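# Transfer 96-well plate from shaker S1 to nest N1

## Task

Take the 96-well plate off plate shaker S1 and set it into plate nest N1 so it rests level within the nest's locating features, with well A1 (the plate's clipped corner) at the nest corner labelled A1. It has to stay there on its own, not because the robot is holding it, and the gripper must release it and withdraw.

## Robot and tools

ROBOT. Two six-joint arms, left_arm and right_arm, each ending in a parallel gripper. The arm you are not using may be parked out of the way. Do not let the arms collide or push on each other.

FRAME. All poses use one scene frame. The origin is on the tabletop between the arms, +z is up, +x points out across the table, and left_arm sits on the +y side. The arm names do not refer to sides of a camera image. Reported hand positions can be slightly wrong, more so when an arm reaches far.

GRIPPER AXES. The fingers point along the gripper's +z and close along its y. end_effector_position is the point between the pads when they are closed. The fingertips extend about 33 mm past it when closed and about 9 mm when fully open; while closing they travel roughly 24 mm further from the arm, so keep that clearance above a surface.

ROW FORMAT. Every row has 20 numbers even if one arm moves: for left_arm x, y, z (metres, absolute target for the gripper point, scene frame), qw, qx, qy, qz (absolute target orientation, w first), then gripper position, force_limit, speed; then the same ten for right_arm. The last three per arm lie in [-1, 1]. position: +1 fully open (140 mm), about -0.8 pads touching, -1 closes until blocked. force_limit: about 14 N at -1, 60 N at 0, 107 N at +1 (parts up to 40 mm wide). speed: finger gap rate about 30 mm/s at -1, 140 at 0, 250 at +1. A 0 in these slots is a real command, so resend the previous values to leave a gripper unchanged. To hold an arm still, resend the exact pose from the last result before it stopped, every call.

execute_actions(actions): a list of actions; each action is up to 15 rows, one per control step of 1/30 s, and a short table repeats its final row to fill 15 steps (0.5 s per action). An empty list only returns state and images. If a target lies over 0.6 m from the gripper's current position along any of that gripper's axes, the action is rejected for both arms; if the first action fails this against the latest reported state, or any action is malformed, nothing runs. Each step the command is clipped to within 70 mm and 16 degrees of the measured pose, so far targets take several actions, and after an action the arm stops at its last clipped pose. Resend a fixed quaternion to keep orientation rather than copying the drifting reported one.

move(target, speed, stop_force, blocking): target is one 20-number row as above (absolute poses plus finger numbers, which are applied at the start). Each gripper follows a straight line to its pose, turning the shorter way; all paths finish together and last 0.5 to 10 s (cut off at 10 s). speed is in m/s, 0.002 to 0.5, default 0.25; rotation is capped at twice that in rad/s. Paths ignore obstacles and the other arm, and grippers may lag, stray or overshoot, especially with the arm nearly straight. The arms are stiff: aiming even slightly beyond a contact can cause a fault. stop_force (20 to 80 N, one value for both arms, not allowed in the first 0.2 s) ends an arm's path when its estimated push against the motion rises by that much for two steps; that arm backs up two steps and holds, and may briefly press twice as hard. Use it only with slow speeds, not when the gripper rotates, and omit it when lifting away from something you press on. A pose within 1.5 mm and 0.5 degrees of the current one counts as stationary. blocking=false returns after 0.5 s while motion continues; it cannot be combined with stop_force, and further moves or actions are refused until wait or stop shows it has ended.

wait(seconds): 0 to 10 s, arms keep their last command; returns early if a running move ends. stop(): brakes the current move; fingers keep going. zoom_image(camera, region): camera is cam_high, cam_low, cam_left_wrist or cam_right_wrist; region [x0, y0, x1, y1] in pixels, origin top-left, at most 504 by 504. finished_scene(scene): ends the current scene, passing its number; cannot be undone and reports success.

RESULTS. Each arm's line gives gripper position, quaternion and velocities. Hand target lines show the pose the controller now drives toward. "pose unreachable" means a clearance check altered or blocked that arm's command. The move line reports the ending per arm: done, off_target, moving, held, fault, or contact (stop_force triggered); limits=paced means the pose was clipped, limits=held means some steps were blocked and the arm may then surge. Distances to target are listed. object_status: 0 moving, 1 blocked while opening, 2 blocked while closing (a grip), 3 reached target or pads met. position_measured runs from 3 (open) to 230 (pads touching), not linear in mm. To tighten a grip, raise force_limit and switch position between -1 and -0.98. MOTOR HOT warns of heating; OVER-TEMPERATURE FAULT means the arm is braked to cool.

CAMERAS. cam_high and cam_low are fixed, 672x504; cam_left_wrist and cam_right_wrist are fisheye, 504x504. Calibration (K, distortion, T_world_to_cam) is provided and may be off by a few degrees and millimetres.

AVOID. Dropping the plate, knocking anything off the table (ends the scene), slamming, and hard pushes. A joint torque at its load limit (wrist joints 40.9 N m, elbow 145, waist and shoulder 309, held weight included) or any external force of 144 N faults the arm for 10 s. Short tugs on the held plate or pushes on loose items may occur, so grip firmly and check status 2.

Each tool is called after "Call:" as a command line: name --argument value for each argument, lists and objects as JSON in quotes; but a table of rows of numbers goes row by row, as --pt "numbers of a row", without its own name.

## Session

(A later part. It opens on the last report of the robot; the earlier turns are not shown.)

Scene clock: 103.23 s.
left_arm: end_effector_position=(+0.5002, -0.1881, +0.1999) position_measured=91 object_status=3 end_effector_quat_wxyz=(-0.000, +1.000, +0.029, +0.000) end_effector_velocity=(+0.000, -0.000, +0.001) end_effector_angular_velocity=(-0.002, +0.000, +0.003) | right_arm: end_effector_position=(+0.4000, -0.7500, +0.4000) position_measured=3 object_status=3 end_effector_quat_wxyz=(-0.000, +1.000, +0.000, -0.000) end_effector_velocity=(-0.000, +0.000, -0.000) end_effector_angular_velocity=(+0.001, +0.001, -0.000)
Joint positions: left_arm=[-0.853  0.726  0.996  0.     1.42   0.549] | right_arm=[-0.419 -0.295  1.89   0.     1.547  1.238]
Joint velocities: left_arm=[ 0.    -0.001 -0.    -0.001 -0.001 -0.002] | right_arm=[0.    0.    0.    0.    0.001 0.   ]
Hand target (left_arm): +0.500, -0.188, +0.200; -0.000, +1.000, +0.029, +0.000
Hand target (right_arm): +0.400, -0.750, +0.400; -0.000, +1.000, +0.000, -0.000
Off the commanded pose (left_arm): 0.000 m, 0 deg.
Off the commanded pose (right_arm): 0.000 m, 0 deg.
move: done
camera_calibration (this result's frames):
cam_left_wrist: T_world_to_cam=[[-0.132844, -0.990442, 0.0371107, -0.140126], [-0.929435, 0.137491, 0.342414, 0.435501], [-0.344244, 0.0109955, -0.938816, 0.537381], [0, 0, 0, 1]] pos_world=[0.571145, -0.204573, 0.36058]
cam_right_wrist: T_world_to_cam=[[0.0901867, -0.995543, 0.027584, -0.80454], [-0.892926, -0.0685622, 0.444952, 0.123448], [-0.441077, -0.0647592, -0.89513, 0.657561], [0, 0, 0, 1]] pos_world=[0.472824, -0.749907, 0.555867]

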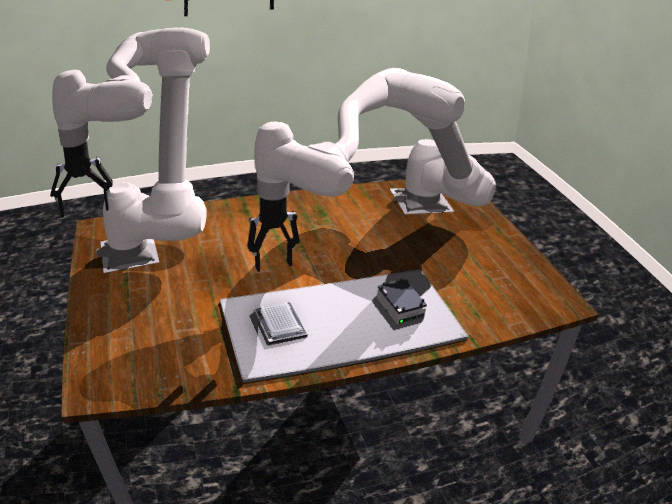

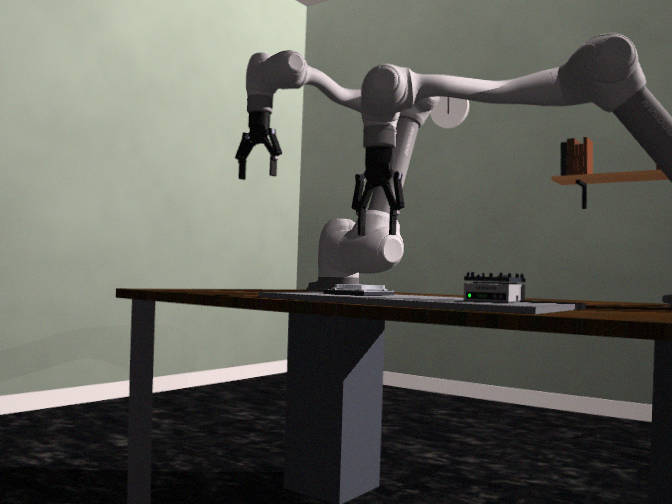

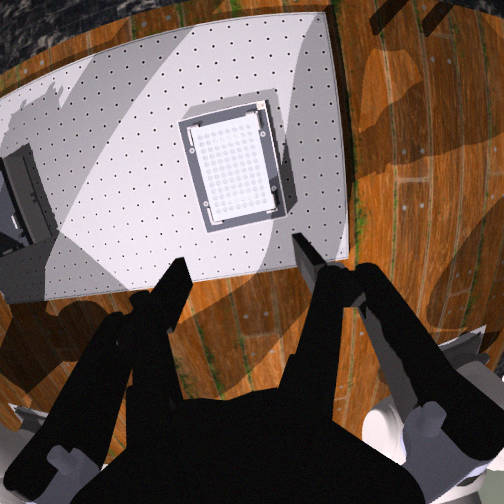

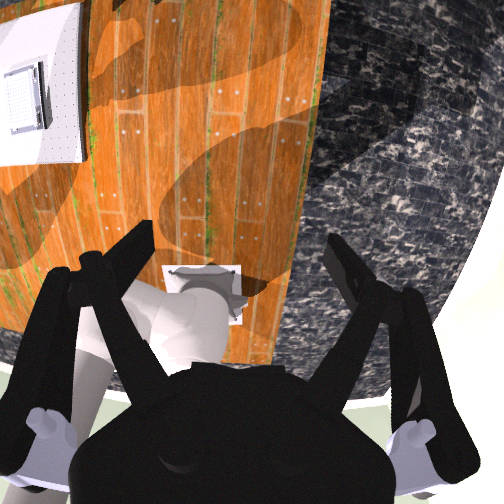

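Call:
zoom_image --camera "cam_left_wrist" --region '[235, 95, 285, 145]'

Call:
zoom_image --camera "cam_left_wrist" --region '[195, 190, 245, 240]'

Region (235, 95, 285, 145) of cam_left_wrist's 504x504 image, scaled by 10.080, with more detail than that image has.

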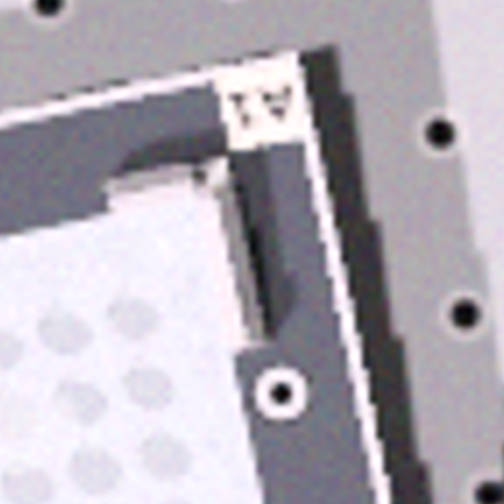

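Region (195, 190, 245, 240) of cam_left_wrist's 504x504 image, scaled by 10.080, with more detail than that image has.

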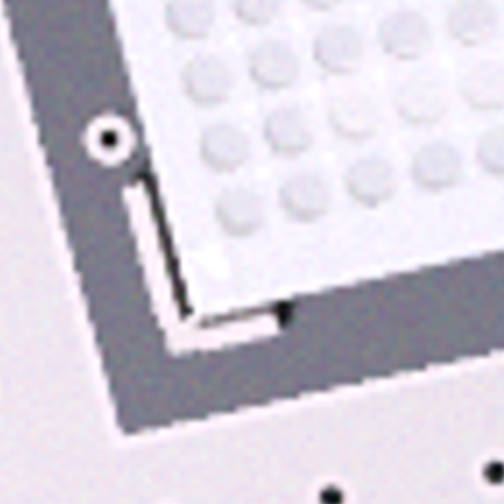

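Call:
finished_scene --scene 1

The scene is finished: the task was done.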